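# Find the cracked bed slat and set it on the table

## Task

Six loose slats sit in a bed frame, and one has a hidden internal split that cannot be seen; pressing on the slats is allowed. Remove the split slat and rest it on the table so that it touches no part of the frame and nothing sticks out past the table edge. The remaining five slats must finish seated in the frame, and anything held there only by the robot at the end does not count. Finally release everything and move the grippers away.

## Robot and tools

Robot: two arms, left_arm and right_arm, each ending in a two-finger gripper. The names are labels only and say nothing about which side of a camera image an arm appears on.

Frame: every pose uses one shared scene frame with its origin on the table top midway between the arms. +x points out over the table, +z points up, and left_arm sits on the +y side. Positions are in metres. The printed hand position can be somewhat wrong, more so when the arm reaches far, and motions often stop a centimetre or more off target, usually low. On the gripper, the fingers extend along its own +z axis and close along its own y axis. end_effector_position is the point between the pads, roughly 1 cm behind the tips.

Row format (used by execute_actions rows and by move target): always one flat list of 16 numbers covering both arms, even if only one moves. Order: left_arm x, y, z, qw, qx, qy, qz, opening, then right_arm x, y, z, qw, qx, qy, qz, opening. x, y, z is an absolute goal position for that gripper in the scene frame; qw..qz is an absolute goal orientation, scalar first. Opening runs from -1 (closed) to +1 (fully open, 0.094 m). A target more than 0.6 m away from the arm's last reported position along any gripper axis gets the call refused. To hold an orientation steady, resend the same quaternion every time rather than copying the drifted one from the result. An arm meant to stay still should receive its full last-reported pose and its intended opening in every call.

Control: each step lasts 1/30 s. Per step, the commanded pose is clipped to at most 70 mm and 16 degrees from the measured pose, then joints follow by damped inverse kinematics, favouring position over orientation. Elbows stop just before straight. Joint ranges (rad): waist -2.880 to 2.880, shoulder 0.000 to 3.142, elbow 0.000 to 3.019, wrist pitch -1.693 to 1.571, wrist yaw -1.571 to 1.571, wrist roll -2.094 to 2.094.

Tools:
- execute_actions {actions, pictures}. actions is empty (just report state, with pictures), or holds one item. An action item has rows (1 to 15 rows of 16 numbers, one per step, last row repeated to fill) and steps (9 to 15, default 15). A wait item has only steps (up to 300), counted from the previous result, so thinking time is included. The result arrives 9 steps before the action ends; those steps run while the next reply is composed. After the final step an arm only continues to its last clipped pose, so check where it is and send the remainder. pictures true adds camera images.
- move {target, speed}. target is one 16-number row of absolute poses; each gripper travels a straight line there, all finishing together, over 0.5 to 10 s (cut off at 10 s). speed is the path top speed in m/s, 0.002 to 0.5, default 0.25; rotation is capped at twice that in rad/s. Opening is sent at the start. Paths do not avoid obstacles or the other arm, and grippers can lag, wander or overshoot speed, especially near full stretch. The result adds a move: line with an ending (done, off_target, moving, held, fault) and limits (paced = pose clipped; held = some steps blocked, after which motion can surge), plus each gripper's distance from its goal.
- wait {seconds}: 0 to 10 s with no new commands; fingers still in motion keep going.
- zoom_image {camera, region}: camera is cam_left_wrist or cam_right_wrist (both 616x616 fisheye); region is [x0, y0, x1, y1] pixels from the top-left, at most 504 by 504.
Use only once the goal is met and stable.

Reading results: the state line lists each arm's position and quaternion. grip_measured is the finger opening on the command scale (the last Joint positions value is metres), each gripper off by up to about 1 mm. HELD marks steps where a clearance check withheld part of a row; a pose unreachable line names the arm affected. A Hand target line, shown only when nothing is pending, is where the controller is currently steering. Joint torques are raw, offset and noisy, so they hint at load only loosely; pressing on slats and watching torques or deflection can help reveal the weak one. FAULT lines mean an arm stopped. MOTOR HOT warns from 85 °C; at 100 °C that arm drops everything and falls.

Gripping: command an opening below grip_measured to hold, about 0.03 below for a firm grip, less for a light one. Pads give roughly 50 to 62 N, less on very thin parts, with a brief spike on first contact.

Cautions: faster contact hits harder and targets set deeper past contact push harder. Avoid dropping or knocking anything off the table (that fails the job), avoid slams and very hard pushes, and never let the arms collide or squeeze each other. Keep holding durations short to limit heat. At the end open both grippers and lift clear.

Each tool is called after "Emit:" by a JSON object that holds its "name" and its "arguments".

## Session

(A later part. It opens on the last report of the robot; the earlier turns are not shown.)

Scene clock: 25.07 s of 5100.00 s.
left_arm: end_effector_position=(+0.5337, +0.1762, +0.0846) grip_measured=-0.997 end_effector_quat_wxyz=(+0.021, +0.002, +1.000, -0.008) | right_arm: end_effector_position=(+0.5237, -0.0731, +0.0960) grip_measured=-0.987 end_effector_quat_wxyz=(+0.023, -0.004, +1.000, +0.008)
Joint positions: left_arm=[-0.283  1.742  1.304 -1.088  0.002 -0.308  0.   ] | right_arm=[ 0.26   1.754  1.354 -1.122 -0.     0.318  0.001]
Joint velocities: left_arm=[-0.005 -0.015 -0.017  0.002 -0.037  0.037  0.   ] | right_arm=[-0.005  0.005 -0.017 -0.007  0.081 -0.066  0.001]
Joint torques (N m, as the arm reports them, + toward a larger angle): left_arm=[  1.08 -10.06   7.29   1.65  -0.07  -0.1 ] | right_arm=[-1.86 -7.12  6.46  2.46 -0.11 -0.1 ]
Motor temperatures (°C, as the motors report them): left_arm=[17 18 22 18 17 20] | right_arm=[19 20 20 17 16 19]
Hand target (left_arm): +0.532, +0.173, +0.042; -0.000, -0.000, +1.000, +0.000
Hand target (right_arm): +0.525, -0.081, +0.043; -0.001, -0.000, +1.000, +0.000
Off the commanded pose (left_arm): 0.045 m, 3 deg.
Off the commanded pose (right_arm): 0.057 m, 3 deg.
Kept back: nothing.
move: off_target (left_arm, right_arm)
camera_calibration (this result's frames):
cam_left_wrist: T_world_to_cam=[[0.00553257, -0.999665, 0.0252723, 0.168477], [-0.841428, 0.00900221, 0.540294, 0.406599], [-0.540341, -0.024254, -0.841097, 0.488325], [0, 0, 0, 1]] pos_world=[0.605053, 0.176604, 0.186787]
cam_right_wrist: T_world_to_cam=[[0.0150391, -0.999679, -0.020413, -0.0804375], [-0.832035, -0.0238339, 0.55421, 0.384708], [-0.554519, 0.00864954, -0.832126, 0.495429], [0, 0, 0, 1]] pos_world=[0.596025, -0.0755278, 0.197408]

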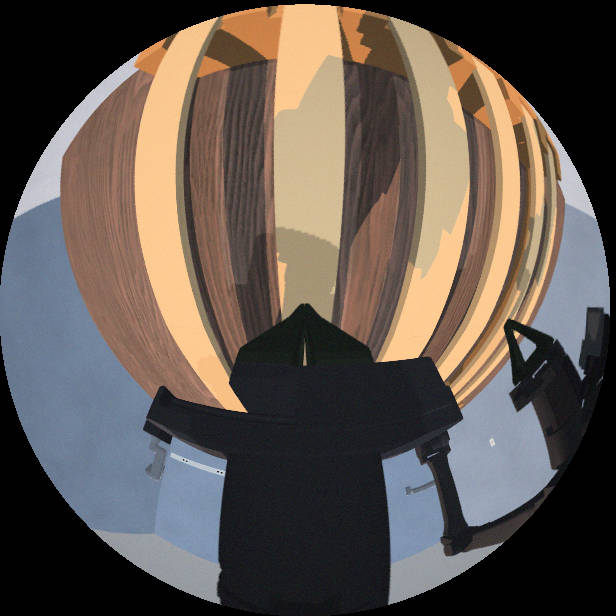

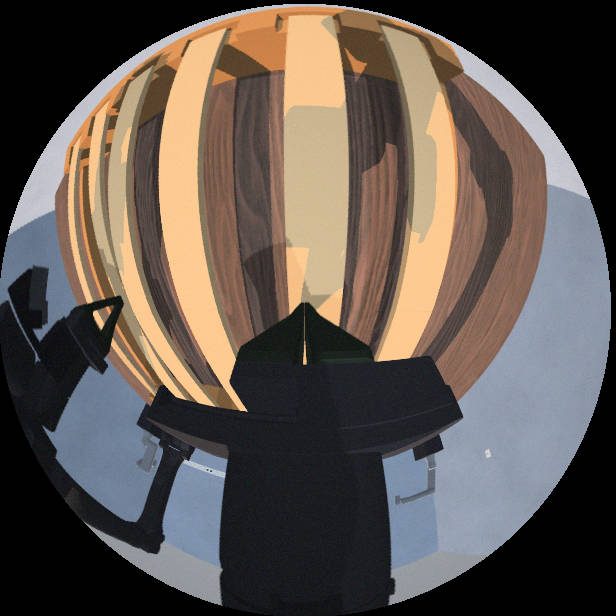

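Emit:
{"name": "move", "arguments": {"target": [0.535,0.172,0.14,0,0,1,0,-1, 0.5,-0.1,0.16,0,0,1,0,-1], "speed": 0.08}}

Emit:
{"name": "move", "arguments": {"target": [0.537,0.170,0.125,0,0,1,0,0.5, 0.35,-0.3,0.2,0,0,1,0,-1], "speed": 0.25}}

Emit:
{"name": "move", "arguments": {"target": [0.537,0.170,0.087,0,0,1,0,0.5, 0.35,-0.3,0.2,0,0,1,0,-1], "speed": 0.04}}

Scene clock: 26.80 s of 5100.00 s.
left_arm: end_effector_position=(+0.5225, +0.1798, +0.1278) grip_measured=-0.997 end_effector_quat_wxyz=(-0.013, +0.002, +1.000, +0.003) | right_arm: end_effector_position=(+0.4852, -0.0983, +0.1356) grip_measured=-0.987 end_effector_quat_wxyz=(-0.026, -0.003, +1.000, -0.008)
Joint positions: left_arm=[-0.283  1.714  1.389 -1.272  0.002 -0.308  0.   ] | right_arm=[ 0.236  1.671  1.353 -1.307 -0.     0.296  0.001]
Joint velocities: left_arm=[-0.005  0.005  0.002 -0.002  0.022 -0.022 -0.   ] | right_arm=[-0.015  0.005 -0.022 -0.002  0.007 -0.051  0.001]
Joint torques (N m, as the arm reports them, + toward a larger angle): left_arm=[  1.18 -15.41  12.78  -1.21  -0.03  -0.1 ] | right_arm=[ -1.66 -13.25  13.26  -0.18  -0.1   -0.09]
Motor temperatures (°C, as the motors report them): left_arm=[17 18 22 18 17 20] | right_arm=[19 20 20 17 16 19]
Hand target (left_arm): +0.534, +0.172, +0.140; +0.000, -0.000, +1.000, -0.000
Hand target (right_arm): +0.499, -0.100, +0.160; -0.000, -0.000, +1.000, +0.000
Off the commanded pose (left_arm): 0.019 m, 2 deg.
Off the commanded pose (right_arm): 0.029 m, 3 deg.
Kept back: nothing.
move: off_target (left_arm, right_arm)
camera_calibration (this result's frames):
cam_left_wrist: T_world_to_cam=[[0.00687529, -0.999973, 0.00272548, 0.173275], [-0.802397, -0.00389031, 0.596778, 0.348551], [-0.596751, -0.00628994, -0.802402, 0.54002], [0, 0, 0, 1]] pos_world=[0.600742, 0.178023, 0.224833]
cam_right_wrist: T_world_to_cam=[[0.0122645, -0.999876, 0.00987458, -0.106928], [-0.774063, -0.00324232, 0.6331, 0.29334], [-0.632989, -0.0154082, -0.774007, 0.535018], [0, 0, 0, 1]] pos_world=[0.567035, -0.0977198, 0.22945]

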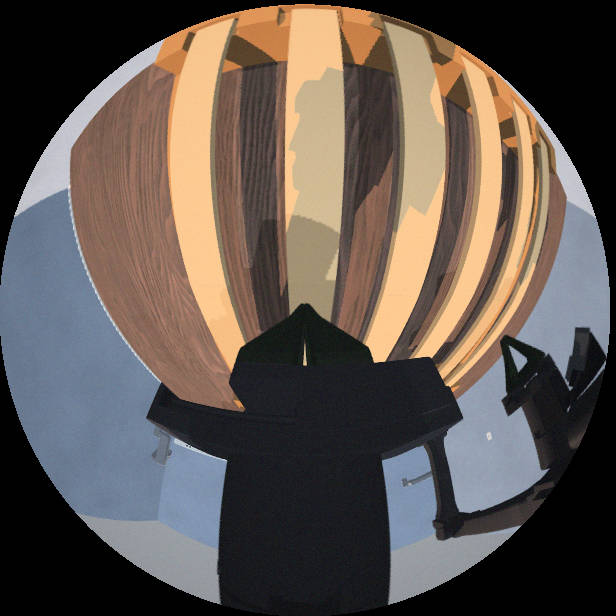

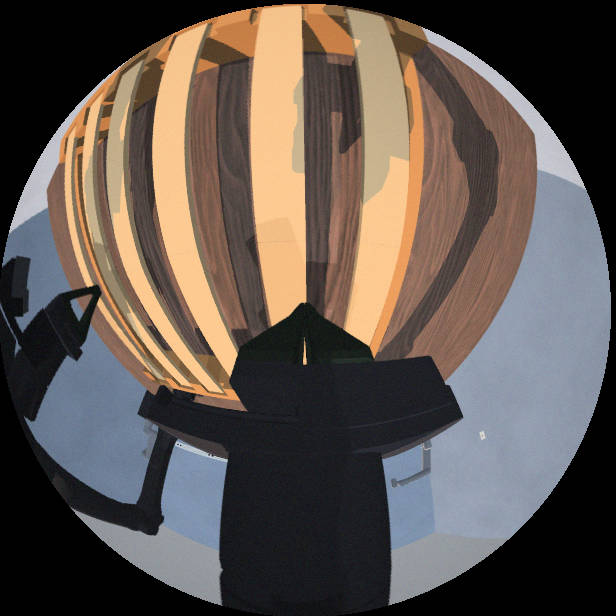

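Scene clock: 28.43 s of 5100.00 s.
left_arm: end_effector_position=(+0.5259, +0.1787, +0.1250) grip_measured=+0.499 end_effector_quat_wxyz=(-0.009, +0.001, +1.000, +0.002) | right_arm: end_effector_position=(+0.3515, -0.2984, +0.1961) grip_measured=-0.987 end_effector_quat_wxyz=(-0.003, +0.005, +1.000, +0.002)
Joint positions: left_arm=[-0.283  1.72   1.389 -1.258  0.002 -0.311  0.07 ] | right_arm=[-0.247  1.213  1.037 -1.401 -0.003 -0.172  0.001]
Joint velocities: left_arm=[-0.015 -0.015 -0.002 -0.012  0.007  0.022 -0.001] | right_arm=[-0.005 -0.005  0.007  0.002  0.022 -0.022 -0.   ]
Joint torques (N m, as the arm reports them, + toward a larger angle): left_arm=[  0.93 -14.3   11.57  -0.26  -0.06  -0.1 ] | right_arm=[-0.65 -6.62 10.18 -0.14 -0.23 -0.08]
Motor temperatures (°C, as the motors report them): left_arm=[17 18 22 18 17 20] | right_arm=[19 20 20 17 16 19]
Hand target (left_arm): +0.537, +0.170, +0.125; +0.000, +0.000, +1.000, -0.000
Hand target (right_arm): +0.350, -0.298, +0.199; -0.002, +0.000, +1.000, +0.003
Off the commanded pose (left_arm): 0.014 m, 1 deg.
Off the commanded pose (right_arm): 0.004 m, 1 deg.
Kept back: nothing.
move: off_target (left_arm)
camera_calibration (this result's frames):
cam_left_wrist: T_world_to_cam=[[0.00951076, -0.99994, 0.00542737, 0.170444], [-0.807349, -0.00447632, 0.590057, 0.356482], [-0.589997, -0.00999367, -0.807343, 0.537489], [0, 0, 0, 1]] pos_world=[0.603301, 0.177401, 0.222668]
cam_right_wrist: T_world_to_cam=[[-0.00240149, -0.99995, -0.0097497, -0.29706], [-0.802021, -0.00389747, 0.597282, 0.167482], [-0.59729, 0.00925384, -0.801972, 0.494486], [0, 0, 0, 1]] pos_world=[0.428963, -0.300968, 0.293634]

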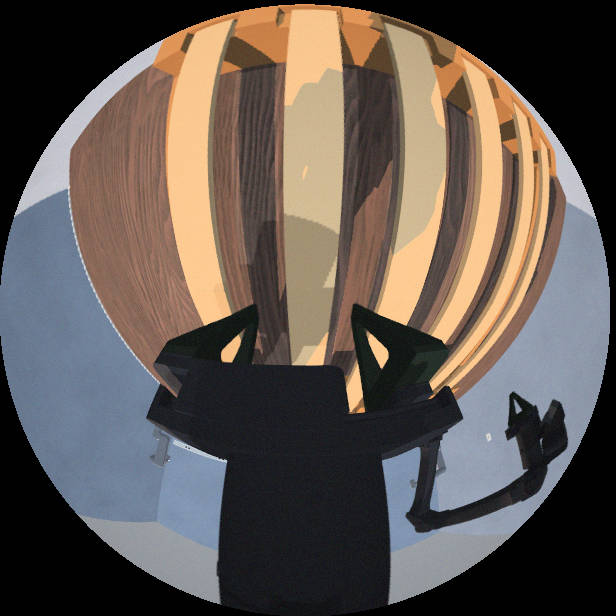

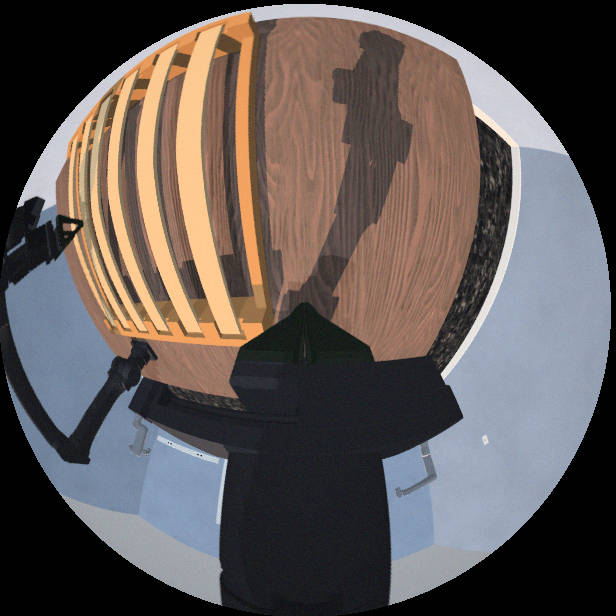

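Scene clock: 29.73 s of 5100.00 s.
left_arm: end_effector_position=(+0.5360, +0.1755, +0.0952) grip_measured=+0.499 end_effector_quat_wxyz=(+0.002, +0.001, +1.000, -0.002) | right_arm: end_effector_position=(+0.3514, -0.2986, +0.1961) grip_measured=-0.987 end_effector_quat_wxyz=(-0.003, +0.002, +1.000, +0.002)
Joint positions: left_arm=[-0.283  1.76   1.36  -1.166  0.002 -0.311  0.07 ] | right_arm=[-0.247  1.213  1.037 -1.401 -0.002 -0.178  0.001]
Joint velocities: left_arm=[-0.005  0.005  0.002  0.002 -0.022  0.007  0.   ] | right_arm=[-0.005 -0.005  0.002 -0.007 -0.022 -0.022  0.001]
Joint torques (N m, as the arm reports them, + toward a larger angle): left_arm=[  0.96 -15.07   9.03  -0.24  -0.07  -0.1 ] | right_arm=[-0.9  -6.87  9.97  0.   -0.04 -0.1 ]
Motor temperatures (°C, as the motors report them): left_arm=[17 18 22 18 17 20] | right_arm=[19 20 20 17 16 19]
Hand target (left_arm): +0.537, +0.170, +0.087; -0.000, +0.000, +1.000, +0.000
Hand target (right_arm): +0.350, -0.300, +0.200; -0.000, +0.000, +1.000, -0.000
Off the commanded pose (left_arm): 0.010 m, 0 deg.
Off the commanded pose (right_arm): 0.004 m, 0 deg.
Kept back: nothing.
move: done
camera_calibration (this result's frames):
cam_left_wrist: T_world_to_cam=[[0.00931381, -0.999877, 0.0126538, 0.166677], [-0.820011, -0.000395091, 0.572348, 0.389955], [-0.572272, -0.015707, -0.819914, 0.511983], [0, 0, 0, 1]] pos_world=[0.611208, 0.174852, 0.194483]
cam_right_wrist: T_world_to_cam=[[0.00294503, -0.999958, -0.00865808, -0.299349], [-0.80188, -0.00753454, 0.597437, 0.166287], [-0.597478, 0.00518327, -0.801869, 0.493297], [0, 0, 0, 1]] pos_world=[0.428958, -0.300641, 0.293621]

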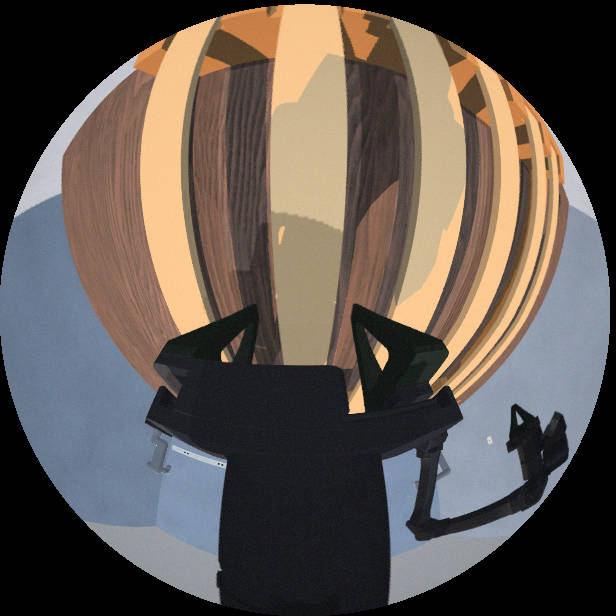

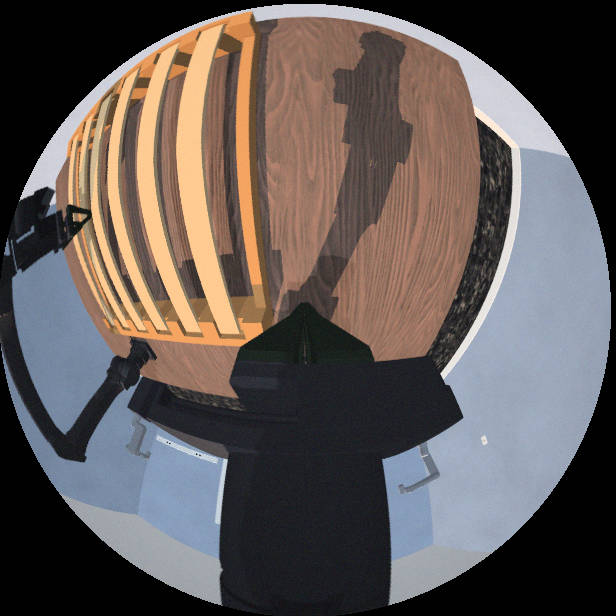

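Emit:
{"name": "zoom_image", "arguments": {"camera": "cam_left_wrist", "region": [200, 230, 420, 400]}}

Emit:
{"name": "move", "arguments": {"target": [0.537,0.170,0.085,0,0,1,0,-0.2, 0.35,-0.3,0.2,0,0,1,0,-1], "speed": 0.04}}

Region (200, 230, 420, 400) of cam_left_wrist's 616x616 image, scaled by 2.291, with more detail than that image has; it fills the top 389 rows of this view, and the rest is white.

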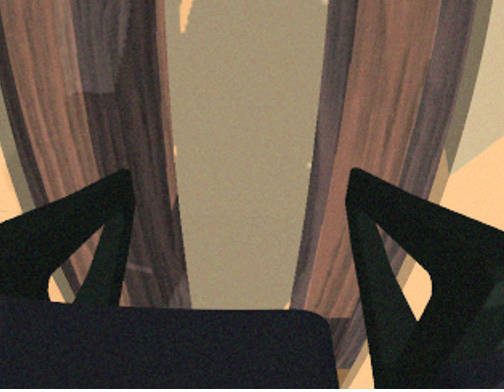

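Scene clock: 30.67 s of 5100.00 s.
left_arm: end_effector_position=(+0.5361, +0.1755, +0.0944) grip_measured=-0.195 end_effector_quat_wxyz=(+0.003, +0.001, +1.000, -0.002) | right_arm: end_effector_position=(+0.3514, -0.2986, +0.1961) grip_measured=-0.987 end_effector_quat_wxyz=(-0.003, +0.002, +1.000, +0.002)
Joint positions: left_arm=[-0.283  1.76   1.357 -1.162  0.002 -0.311  0.038] | right_arm=[-0.247  1.213  1.037 -1.401 -0.002 -0.178  0.001]
Joint velocities: left_arm=[ 0.005 -0.015 -0.012  0.012  0.022 -0.007 -0.   ] | right_arm=[-0.015  0.005 -0.032  0.012 -0.037  0.007 -0.001]
Joint torques (N m, as the arm reports them, + toward a larger angle): left_arm=[  0.94 -14.84   8.86  -0.1   -0.06  -0.11] | right_arm=[-0.95 -6.92  9.93 -0.01 -0.05 -0.09]
Motor temperatures (°C, as the motors report them): left_arm=[17 18 22 18 17 20] | right_arm=[19 20 20 17 16 19]
Hand target (left_arm): +0.537, +0.170, +0.085; +0.000, +0.000, +1.000, -0.000
Hand target (right_arm): +0.350, -0.300, +0.200; -0.000, +0.000, +1.000, -0.000
Off the commanded pose (left_arm): 0.011 m, 0 deg.
Off the commanded pose (right_arm): 0.004 m, 0 deg.
Kept back: nothing.
move: off_target (left_arm)
camera_calibration (this result's frames):
cam_left_wrist: T_world_to_cam=[[0.00929029, -0.999869, 0.0132558, 0.166602], [-0.821049, -0.0000606205, 0.570858, 0.391152], [-0.570782, -0.0161871, -0.820942, 0.510777], [0, 0, 0, 1]] pos_world=[0.611149, 0.174871, 0.193817]
cam_right_wrist: T_world_to_cam=[[0.00332649, -0.999957, -0.00866053, -0.299483], [-0.801878, -0.0078419, 0.597436, 0.166195], [-0.597479, 0.00495732, -0.80187, 0.49323], [0, 0, 0, 1]] pos_world=[0.428958, -0.300611, 0.293621]

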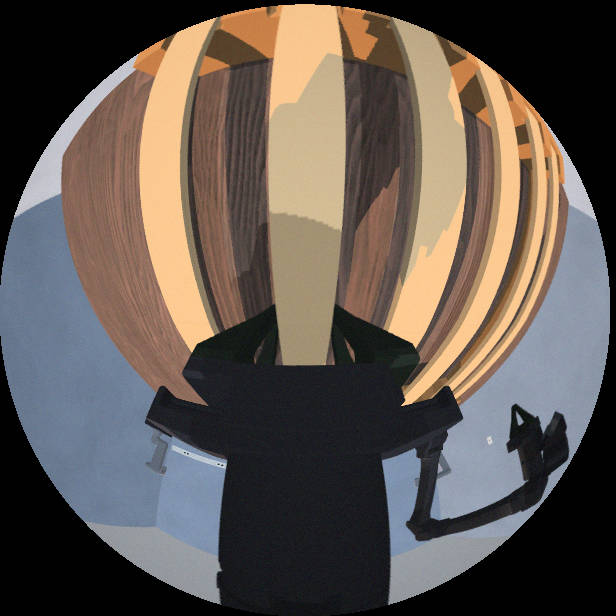

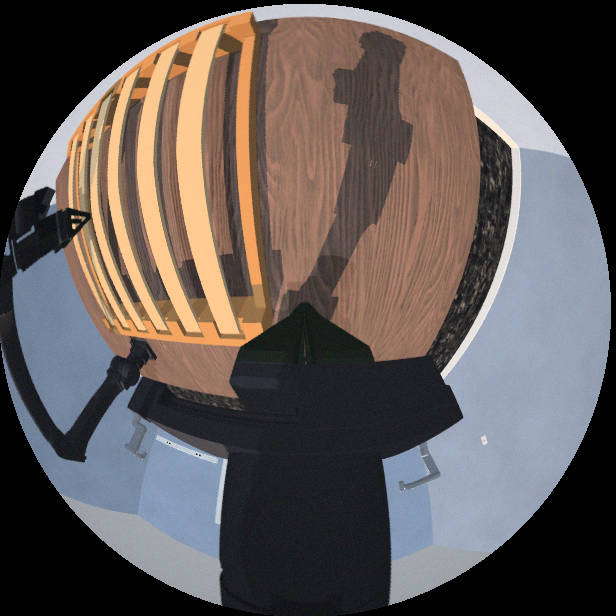

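Emit:
{"name": "move", "arguments": {"target": [0.537,0.170,0.085,0,0,1,0,-0.24, 0.35,-0.3,0.2,0,0,1,0,-1]}}

Emit:
{"name": "move", "arguments": {"target": [0.548,0.168,0.19,0,0,1,0,-0.24, 0.35,-0.3,0.2,0,0,1,0,-1], "speed": 0.05}}

Scene clock: 31.63 s of 5100.00 s.
left_arm: end_effector_position=(+0.5361, +0.1755, +0.0944) grip_measured=-0.220 end_effector_quat_wxyz=(+0.003, +0.001, +1.000, -0.002) | right_arm: end_effector_position=(+0.3514, -0.2986, +0.1961) grip_measured=-0.987 end_effector_quat_wxyz=(-0.003, +0.002, +1.000, +0.002)
Joint positions: left_arm=[-0.283  1.76   1.357 -1.162  0.002 -0.311  0.037] | right_arm=[-0.247  1.213  1.037 -1.401 -0.002 -0.178  0.001]
Joint velocities: left_arm=[ 0.015  0.005 -0.007  0.007  0.037  0.037 -0.001] | right_arm=[ 0.005 -0.015 -0.002 -0.002 -0.007 -0.007  0.   ]
Joint torques (N m, as the arm reports them, + toward a larger angle): left_arm=[  1.   -14.78   8.84  -0.13  -0.06  -0.1 ] | right_arm=[-0.85 -6.95  9.95  0.02 -0.05 -0.09]
Motor temperatures (°C, as the motors report them): left_arm=[17 18 22 18 17 20] | right_arm=[19 20 20 17 16 19]
Hand target (left_arm): +0.537, +0.170, +0.085; -0.000, +0.000, +1.000, -0.000
Hand target (right_arm): +0.350, -0.300, +0.200; -0.000, +0.000, +1.000, -0.000
Off the commanded pose (left_arm): 0.011 m, 0 deg.
Off the commanded pose (right_arm): 0.004 m, 0 deg.
Kept back: nothing.
move: off_target (left_arm)
camera_calibration (this result's frames):
cam_left_wrist: T_world_to_cam=[[0.00929029, -0.999869, 0.0132558, 0.166602], [-0.821049, -0.0000606205, 0.570858, 0.391152], [-0.570782, -0.0161871, -0.820942, 0.510777], [0, 0, 0, 1]] pos_world=[0.611149, 0.174871, 0.193817]
cam_right_wrist: T_world_to_cam=[[0.00332649, -0.999957, -0.00866053, -0.299483], [-0.801878, -0.0078419, 0.597436, 0.166195], [-0.597479, 0.00495732, -0.80187, 0.49323], [0, 0, 0, 1]] pos_world=[0.428958, -0.300611, 0.293621]

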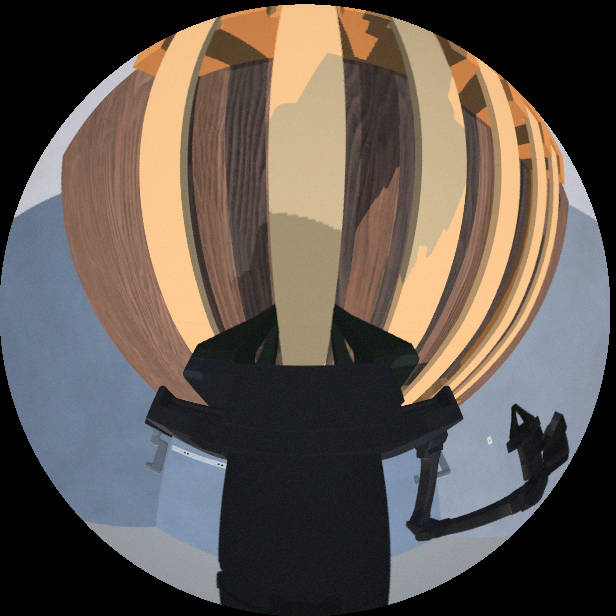

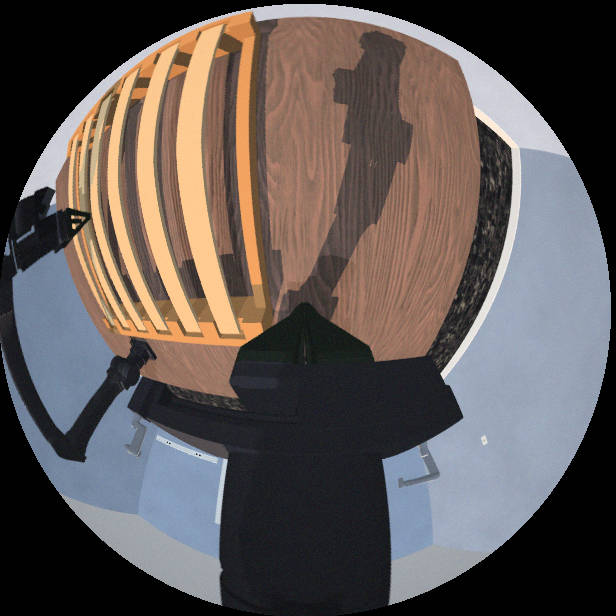

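Scene clock: 33.90 s of 5100.00 s.
left_arm: end_effector_position=(+0.5347, +0.1759, +0.1591) grip_measured=-0.220 end_effector_quat_wxyz=(-0.032, +0.001, +0.999, +0.009) | right_arm: end_effector_position=(+0.3514, -0.2986, +0.1961) grip_measured=-0.987 end_effector_quat_wxyz=(-0.003, +0.002, +1.000, +0.002)
Joint positions: left_arm=[-0.283  1.749  1.519 -1.407  0.002 -0.311  0.037] | right_arm=[-0.247  1.213  1.037 -1.401 -0.002 -0.178  0.001]
Joint velocities: left_arm=[-0.005 -0.015 -0.002 -0.007 -0.081 -0.007 -0.   ] | right_arm=[-0.005 -0.024 -0.007  0.012 -0.007 -0.022  0.   ]
Joint torques (N m, as the arm reports them, + toward a larger angle): left_arm=[  1.17 -18.7   13.67  -1.32  -0.03  -0.07] | right_arm=[-0.93 -6.87  9.93  0.   -0.05 -0.09]
Motor temperatures (°C, as the motors report them): left_arm=[17 19 22 18 17 20] | right_arm=[19 20 20 17 16 19]
Hand target (left_arm): +0.545, +0.169, +0.190; -0.000, -0.000, +1.000, -0.000
Hand target (right_arm): +0.350, -0.300, +0.200; -0.000, +0.000, +1.000, -0.000
Off the commanded pose (left_arm): 0.035 m, 4 deg.
Off the commanded pose (right_arm): 0.004 m, 0 deg.
Kept back: nothing.
move: off_target (left_arm)
camera_calibration (this result's frames):
cam_left_wrist: T_world_to_cam=[[0.0094118, -0.999908, -0.00975293, 0.169791], [-0.779522, -0.0134455, 0.62623, 0.324447], [-0.626304, 0.00170867, -0.779577, 0.583105], [0, 0, 0, 1]] pos_world=[0.616516, 0.173142, 0.253052]
cam_right_wrist: T_world_to_cam=[[0.00332649, -0.999957, -0.00866053, -0.299483], [-0.801878, -0.0078419, 0.597436, 0.166195], [-0.597479, 0.00495732, -0.80187, 0.49323], [0, 0, 0, 1]] pos_world=[0.428958, -0.300611, 0.293621]

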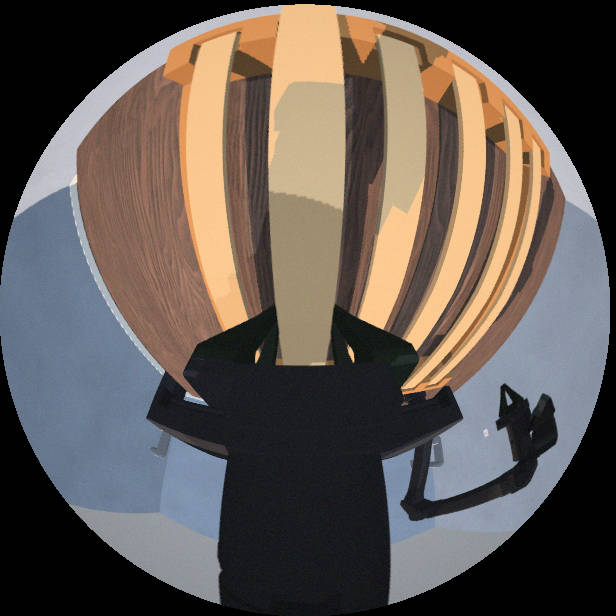

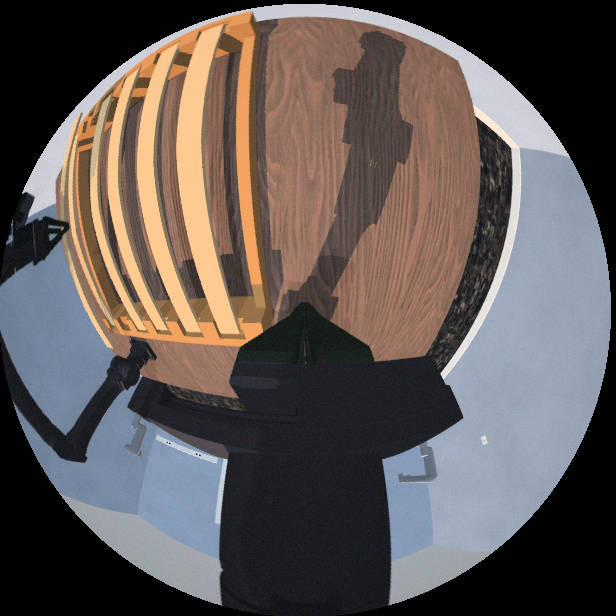

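Emit:
{"name": "move", "arguments": {"target": [0.52,0.5,0.22,0,0,1,0,-0.25, 0.35,-0.3,0.2,0,0,1,0,-1], "speed": 0.15}}

Emit:
{"name": "move", "arguments": {"target": [0.5,0.5,0.04,0,0,1,0,-0.25, 0.35,-0.3,0.2,0,0,1,0,-1], "speed": 0.1}}

Scene clock: 37.00 s of 5100.00 s.
left_arm: end_effector_position=(+0.5106, +0.4964, +0.2045) grip_measured=-0.220 end_effector_quat_wxyz=(-0.014, -0.006, +1.000, +0.002) | right_arm: end_effector_position=(+0.3514, -0.2986, +0.1961) grip_measured=-0.987 end_effector_quat_wxyz=(-0.003, +0.002, +1.000, +0.002)
Joint positions: left_arm=[ 0.364  1.646  1.508 -1.457 -0.013  0.323  0.037] | right_arm=[-0.247  1.213  1.037 -1.401 -0.002 -0.178  0.001]
Joint velocities: left_arm=[ 0.015  0.005  0.002  0.002  0.051  0.022 -0.   ] | right_arm=[-0.015 -0.005 -0.012 -0.007 -0.022 -0.007  0.   ]
Joint torques (N m, as the arm reports them, + toward a larger angle): left_arm=[  1.82 -14.99  13.9   -1.26   0.24   0.1 ] | right_arm=[-0.97 -6.91  9.94  0.04 -0.04 -0.09]
Motor temperatures (°C, as the motors report them): left_arm=[17 19 22 18 17 20] | right_arm=[19 20 20 17 16 19]
Hand target (left_arm): +0.522, +0.501, +0.220; +0.002, +0.000, +1.000, +0.006
Hand target (right_arm): +0.350, -0.300, +0.200; -0.000, +0.000, +1.000, -0.000
Off the commanded pose (left_arm): 0.018 m, 2 deg.
Off the commanded pose (right_arm): 0.004 m, 0 deg.
Kept back: nothing.
move: off_target (left_arm)
camera_calibration (this result's frames):
cam_left_wrist: T_world_to_cam=[[0.023126, -0.999722, 0.00462839, 0.480949], [-0.801106, -0.0157616, 0.598315, 0.299413], [-0.598076, -0.0175445, -0.801247, 0.602443], [0, 0, 0, 1]] pos_world=[0.589046, 0.496104, 0.301337]
cam_right_wrist: T_world_to_cam=[[0.00332649, -0.999957, -0.00866053, -0.299483], [-0.801878, -0.0078419, 0.597436, 0.166195], [-0.597479, 0.00495732, -0.80187, 0.49323], [0, 0, 0, 1]] pos_world=[0.428958, -0.300611, 0.293621]

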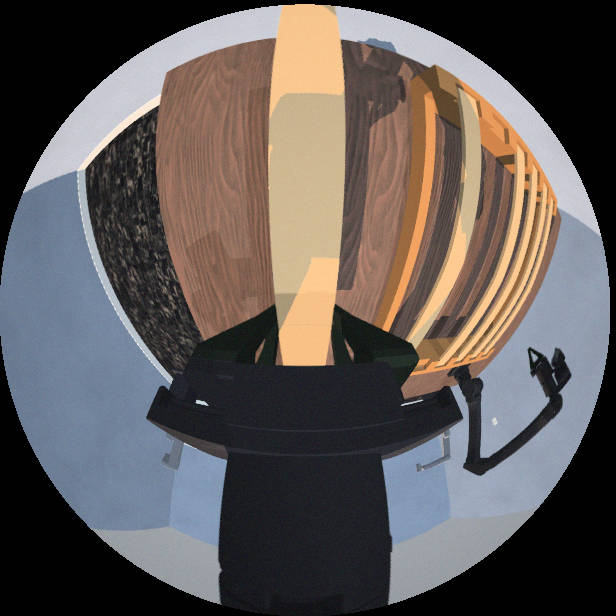

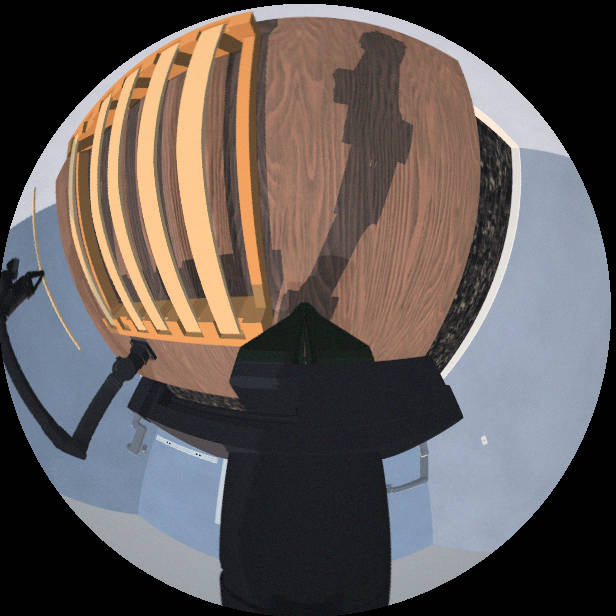

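Scene clock: 39.03 s of 5100.00 s.
left_arm: end_effector_position=(+0.4990, +0.4933, +0.0407) grip_measured=-0.220 end_effector_quat_wxyz=(-0.005, +0.001, +1.000, +0.000) | right_arm: end_effector_position=(+0.3514, -0.2986, +0.1961) grip_measured=-0.987 end_effector_quat_wxyz=(-0.003, +0.002, +1.000, +0.002)
Joint positions: left_arm=[ 0.369  1.754  1.191 -1.017 -0.004  0.342  0.037] | right_arm=[-0.247  1.213  1.037 -1.401 -0.002 -0.178  0.001]
Joint velocities: left_arm=[-0.005 -0.015 -0.007  0.007 -0.051 -0.037 -0.   ] | right_arm=[-0.005  0.005 -0.002  0.007 -0.037 -0.007  0.   ]
Joint torques (N m, as the arm reports them, + toward a larger angle): left_arm=[  2.75 -14.96   8.74  -0.25   0.25   0.09] | right_arm=[-0.99 -6.88  9.95  0.02 -0.05 -0.1 ]
Motor temperatures (°C, as the motors report them): left_arm=[17 19 22 18 17 20] | right_arm=[19 20 20 17 16 19]
Hand target (left_arm): +0.502, +0.501, +0.040; +0.000, +0.000, +1.000, +0.000
Hand target (right_arm): +0.350, -0.300, +0.200; -0.000, +0.000, +1.000, -0.000
Off the commanded pose (left_arm): 0.007 m, 1 deg.
Off the commanded pose (right_arm): 0.004 m, 0 deg.
Kept back: nothing.
move: done
camera_calibration (this result's frames):
cam_left_wrist: T_world_to_cam=[[0.00829388, -0.999929, 0.00850438, 0.486188], [-0.811442, -0.0017599, 0.584431, 0.386866], [-0.584374, -0.011748, -0.811399, 0.454912], [0, 0, 0, 1]] pos_world=[0.575726, 0.492179, 0.138884]
cam_right_wrist: T_world_to_cam=[[0.00332649, -0.999957, -0.00866053, -0.299483], [-0.801878, -0.0078419, 0.597436, 0.166195], [-0.597479, 0.00495732, -0.80187, 0.49323], [0, 0, 0, 1]] pos_world=[0.428958, -0.300611, 0.293621]

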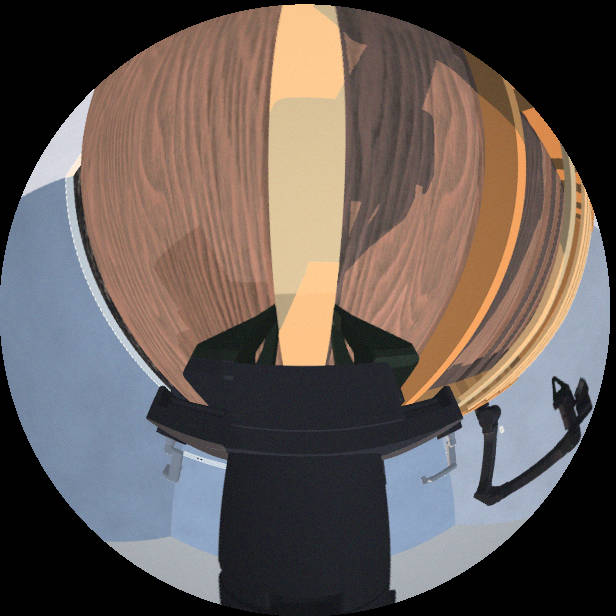

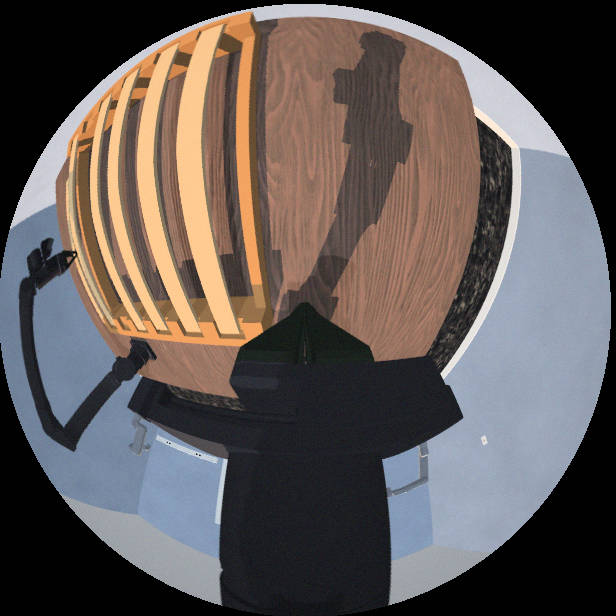

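Emit:
{"name": "move", "arguments": {"target": [0.5,0.5,0.005,0,0,1,0,-0.25, 0.35,-0.3,0.2,0,0,1,0,-1], "speed": 0.025}}

Scene clock: 40.93 s of 5100.00 s.
left_arm: end_effector_position=(+0.5020, +0.4944, +0.0193) grip_measured=-0.220 end_effector_quat_wxyz=(+0.006, +0.001, +1.000, +0.004) | right_arm: end_effector_position=(+0.3514, -0.2986, +0.1961) grip_measured=-0.987 end_effector_quat_wxyz=(-0.003, +0.002, +1.000, +0.002)
Joint positions: left_arm=[ 0.369  1.78   1.161 -0.937 -0.004  0.342  0.037] | right_arm=[-0.247  1.213  1.037 -1.401 -0.002 -0.178  0.001]
Joint velocities: left_arm=[-0.015 -0.005 -0.002  0.007 -0.022 -0.022  0.   ] | right_arm=[-0.015 -0.024 -0.017  0.017 -0.022  0.007  0.001]
Joint torques (N m, as the arm reports them, + toward a larger angle): left_arm=[  2.69 -13.32   7.59   0.14   0.27   0.09] | right_arm=[-0.89 -6.96  9.94  0.01 -0.04 -0.1 ]
Motor temperatures (°C, as the motors report them): left_arm=[17 19 22 18 17 20] | right_arm=[19 20 20 17 16 19]
Hand target (left_arm): +0.500, +0.500, +0.005; -0.000, -0.000, +1.000, +0.000
Hand target (right_arm): +0.350, -0.300, +0.200; -0.000, +0.000, +1.000, -0.000
Off the commanded pose (left_arm): 0.016 m, 1 deg.
Off the commanded pose (right_arm): 0.004 m, 0 deg.
Kept back: nothing.
move: off_target (left_arm)
camera_calibration (this result's frames):
cam_left_wrist: T_world_to_cam=[[0.00818969, -0.999966, 0.000549121, 0.487643], [-0.824676, -0.00644349, 0.565568, 0.411142], [-0.565546, -0.00508467, -0.824701, 0.426873], [0, 0, 0, 1]] pos_world=[0.576482, 0.492446, 0.119246]
cam_right_wrist: T_world_to_cam=[[0.00332649, -0.999957, -0.00866053, -0.299483], [-0.801878, -0.0078419, 0.597436, 0.166195], [-0.597479, 0.00495732, -0.80187, 0.49323], [0, 0, 0, 1]] pos_world=[0.428958, -0.300611, 0.293621]

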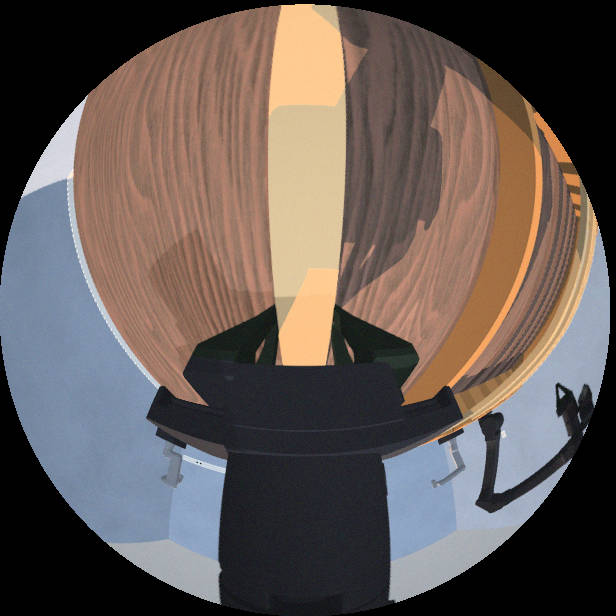

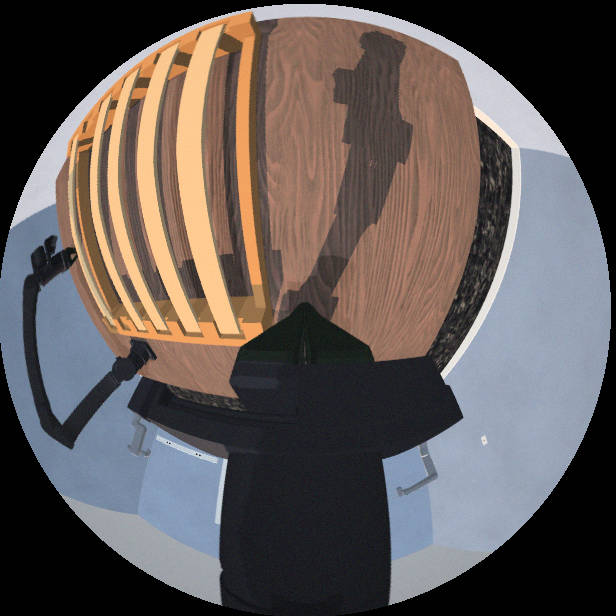

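Touching down. Release and retreat.

Emit:
{"name": "move", "arguments": {"target": [0.5,0.5,0.005,0,0,1,0,0.6, 0.35,-0.3,0.2,0,0,1,0,-1]}}

Emit:
{"name": "move", "arguments": {"target": [0.4,0.48,0.27,0,0,1,0,0.6, 0.3,-0.33,0.25,0,0,1,0,-1], "speed": 0.2}}

Scene clock: 41.87 s of 5100.00 s.
left_arm: end_effector_position=(+0.5023, +0.4943, +0.0186) grip_measured=+0.599 end_effector_quat_wxyz=(+0.007, +0.002, +1.000, +0.004) | right_arm: end_effector_position=(+0.3514, -0.2986, +0.1961) grip_measured=-0.987 end_effector_quat_wxyz=(-0.003, +0.002, +1.000, +0.002)
Joint positions: left_arm=[ 0.369  1.781  1.159 -0.934 -0.003  0.344  0.075] | right_arm=[-0.247  1.213  1.037 -1.401 -0.002 -0.178  0.001]
Joint velocities: left_arm=[-0.005 -0.005 -0.007 -0.007 -0.007  0.007  0.001] | right_arm=[ 0.005 -0.015 -0.012  0.007 -0.037 -0.095  0.   ]
Joint torques (N m, as the arm reports them, + toward a larger angle): left_arm=[  2.73 -13.38   7.62  -0.02   0.22   0.09] | right_arm=[-0.93 -6.94  9.96 -0.02 -0.04 -0.09]
Motor temperatures (°C, as the motors report them): left_arm=[17 19 22 18 17 20] | right_arm=[19 19 20 17 16 19]
Hand target (left_arm): +0.500, +0.500, +0.005; +0.000, -0.000, +1.000, +0.000
Hand target (right_arm): +0.350, -0.300, +0.200; -0.000, +0.000, +1.000, -0.000
Off the commanded pose (left_arm): 0.015 m, 1 deg.
Off the commanded pose (right_arm): 0.004 m, 0 deg.
Kept back: nothing.
move: off_target (left_arm)
camera_calibration (this result's frames):
cam_left_wrist: T_world_to_cam=[[0.00664499, -0.999977, 0.00111194, 0.488301], [-0.825706, -0.00485969, 0.56408, 0.411526], [-0.564062, -0.00466644, -0.82572, 0.425519], [0, 0, 0, 1]] pos_world=[0.576574, 0.492276, 0.118683]
cam_right_wrist: T_world_to_cam=[[0.00332649, -0.999957, -0.00866053, -0.299483], [-0.801878, -0.0078419, 0.597436, 0.166195], [-0.597479, 0.00495732, -0.80187, 0.49323], [0, 0, 0, 1]] pos_world=[0.428958, -0.300611, 0.293621]

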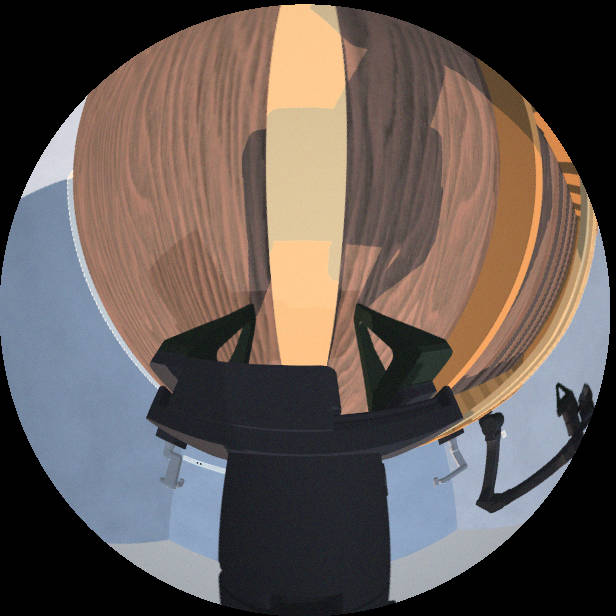

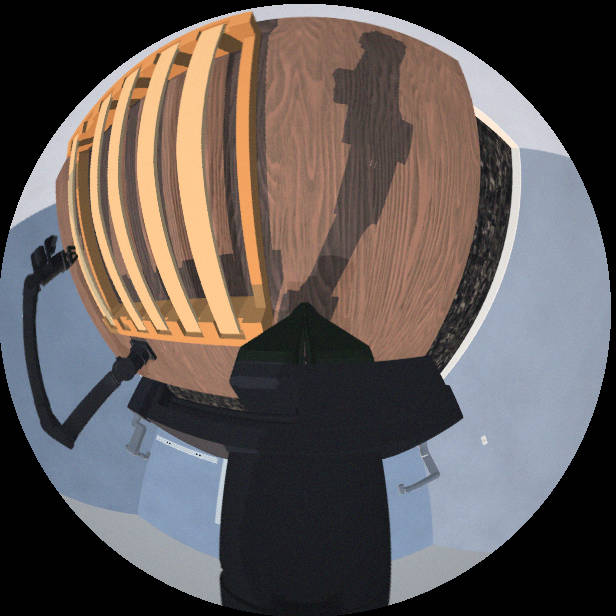

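Scene clock: 43.67 s of 5100.00 s.
left_arm: end_effector_position=(+0.3910, +0.4724, +0.2538) grip_measured=+0.599 end_effector_quat_wxyz=(-0.015, +0.000, +1.000, -0.004) | right_arm: end_effector_position=(+0.2946, -0.3239, +0.2308) grip_measured=-0.987 end_effector_quat_wxyz=(-0.022, -0.002, +1.000, +0.008)
Joint positions: left_arm=[ 0.414  1.325  1.286 -1.563 -0.003  0.386  0.075] | right_arm=[-0.374  1.094  1.037 -1.561 -0.002 -0.311  0.001]
Joint velocities: left_arm=[ 0.005 -0.005 -0.002 -0.017 -0.022  0.081 -0.001] | right_arm=[-0.015  0.005  0.007 -0.002  0.051  0.007  0.001]
Joint torques (N m, as the arm reports them, + toward a larger angle): left_arm=[  2.64 -10.84  13.07  -1.19   0.17   0.09] | right_arm=[-1.68 -5.52 13.43 -0.21 -0.12 -0.1 ]
Motor temperatures (°C, as the motors report them): left_arm=[17 19 22 18 17 20] | right_arm=[19 19 20 17 16 19]
Hand target (left_arm): +0.396, +0.480, +0.269; +0.000, -0.000, +1.000, +0.001
Hand target (right_arm): +0.300, -0.329, +0.249; -0.001, +0.000, +1.000, +0.001
Off the commanded pose (left_arm): 0.020 m, 2 deg.
Off the commanded pose (right_arm): 0.021 m, 3 deg.
Kept back: nothing.
move: off_target (left_arm, right_arm)
camera_calibration (this result's frames):
cam_left_wrist: T_world_to_cam=[[0.0100992, -0.999792, 0.0177093, 0.461245], [-0.800169, 0.002541, 0.599769, 0.164344], [-0.59969, -0.0202276, -0.799977, 0.571543], [0, 0, 0, 1]] pos_world=[0.469593, 0.472292, 0.350485]
cam_right_wrist: T_world_to_cam=[[0.00959247, -0.999712, -0.0220073, -0.322956], [-0.778741, -0.0212745, 0.626985, 0.0817156], [-0.627273, 0.0111237, -0.77872, 0.492593], [0, 0, 0, 1]] pos_world=[0.375723, -0.326604, 0.32525]

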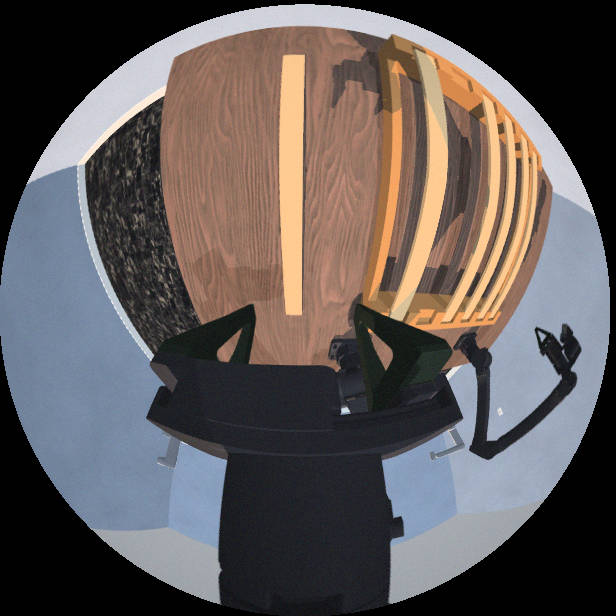

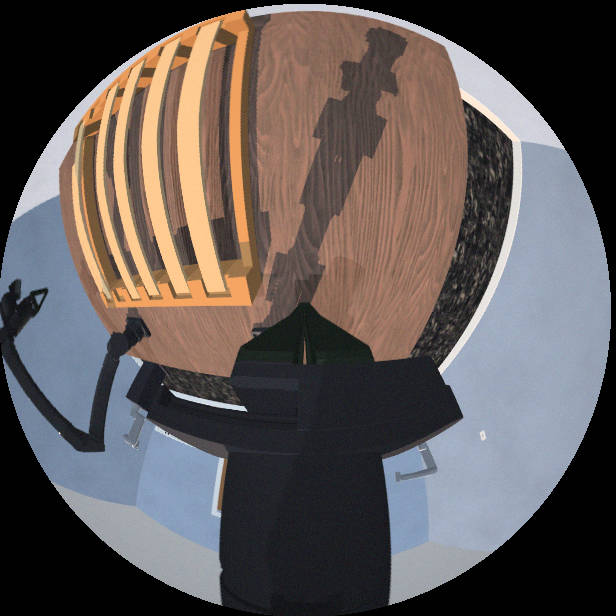

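Emit:
{"name": "finished_scene", "arguments": {"scene": 1}}

The scene is finished: the task was done.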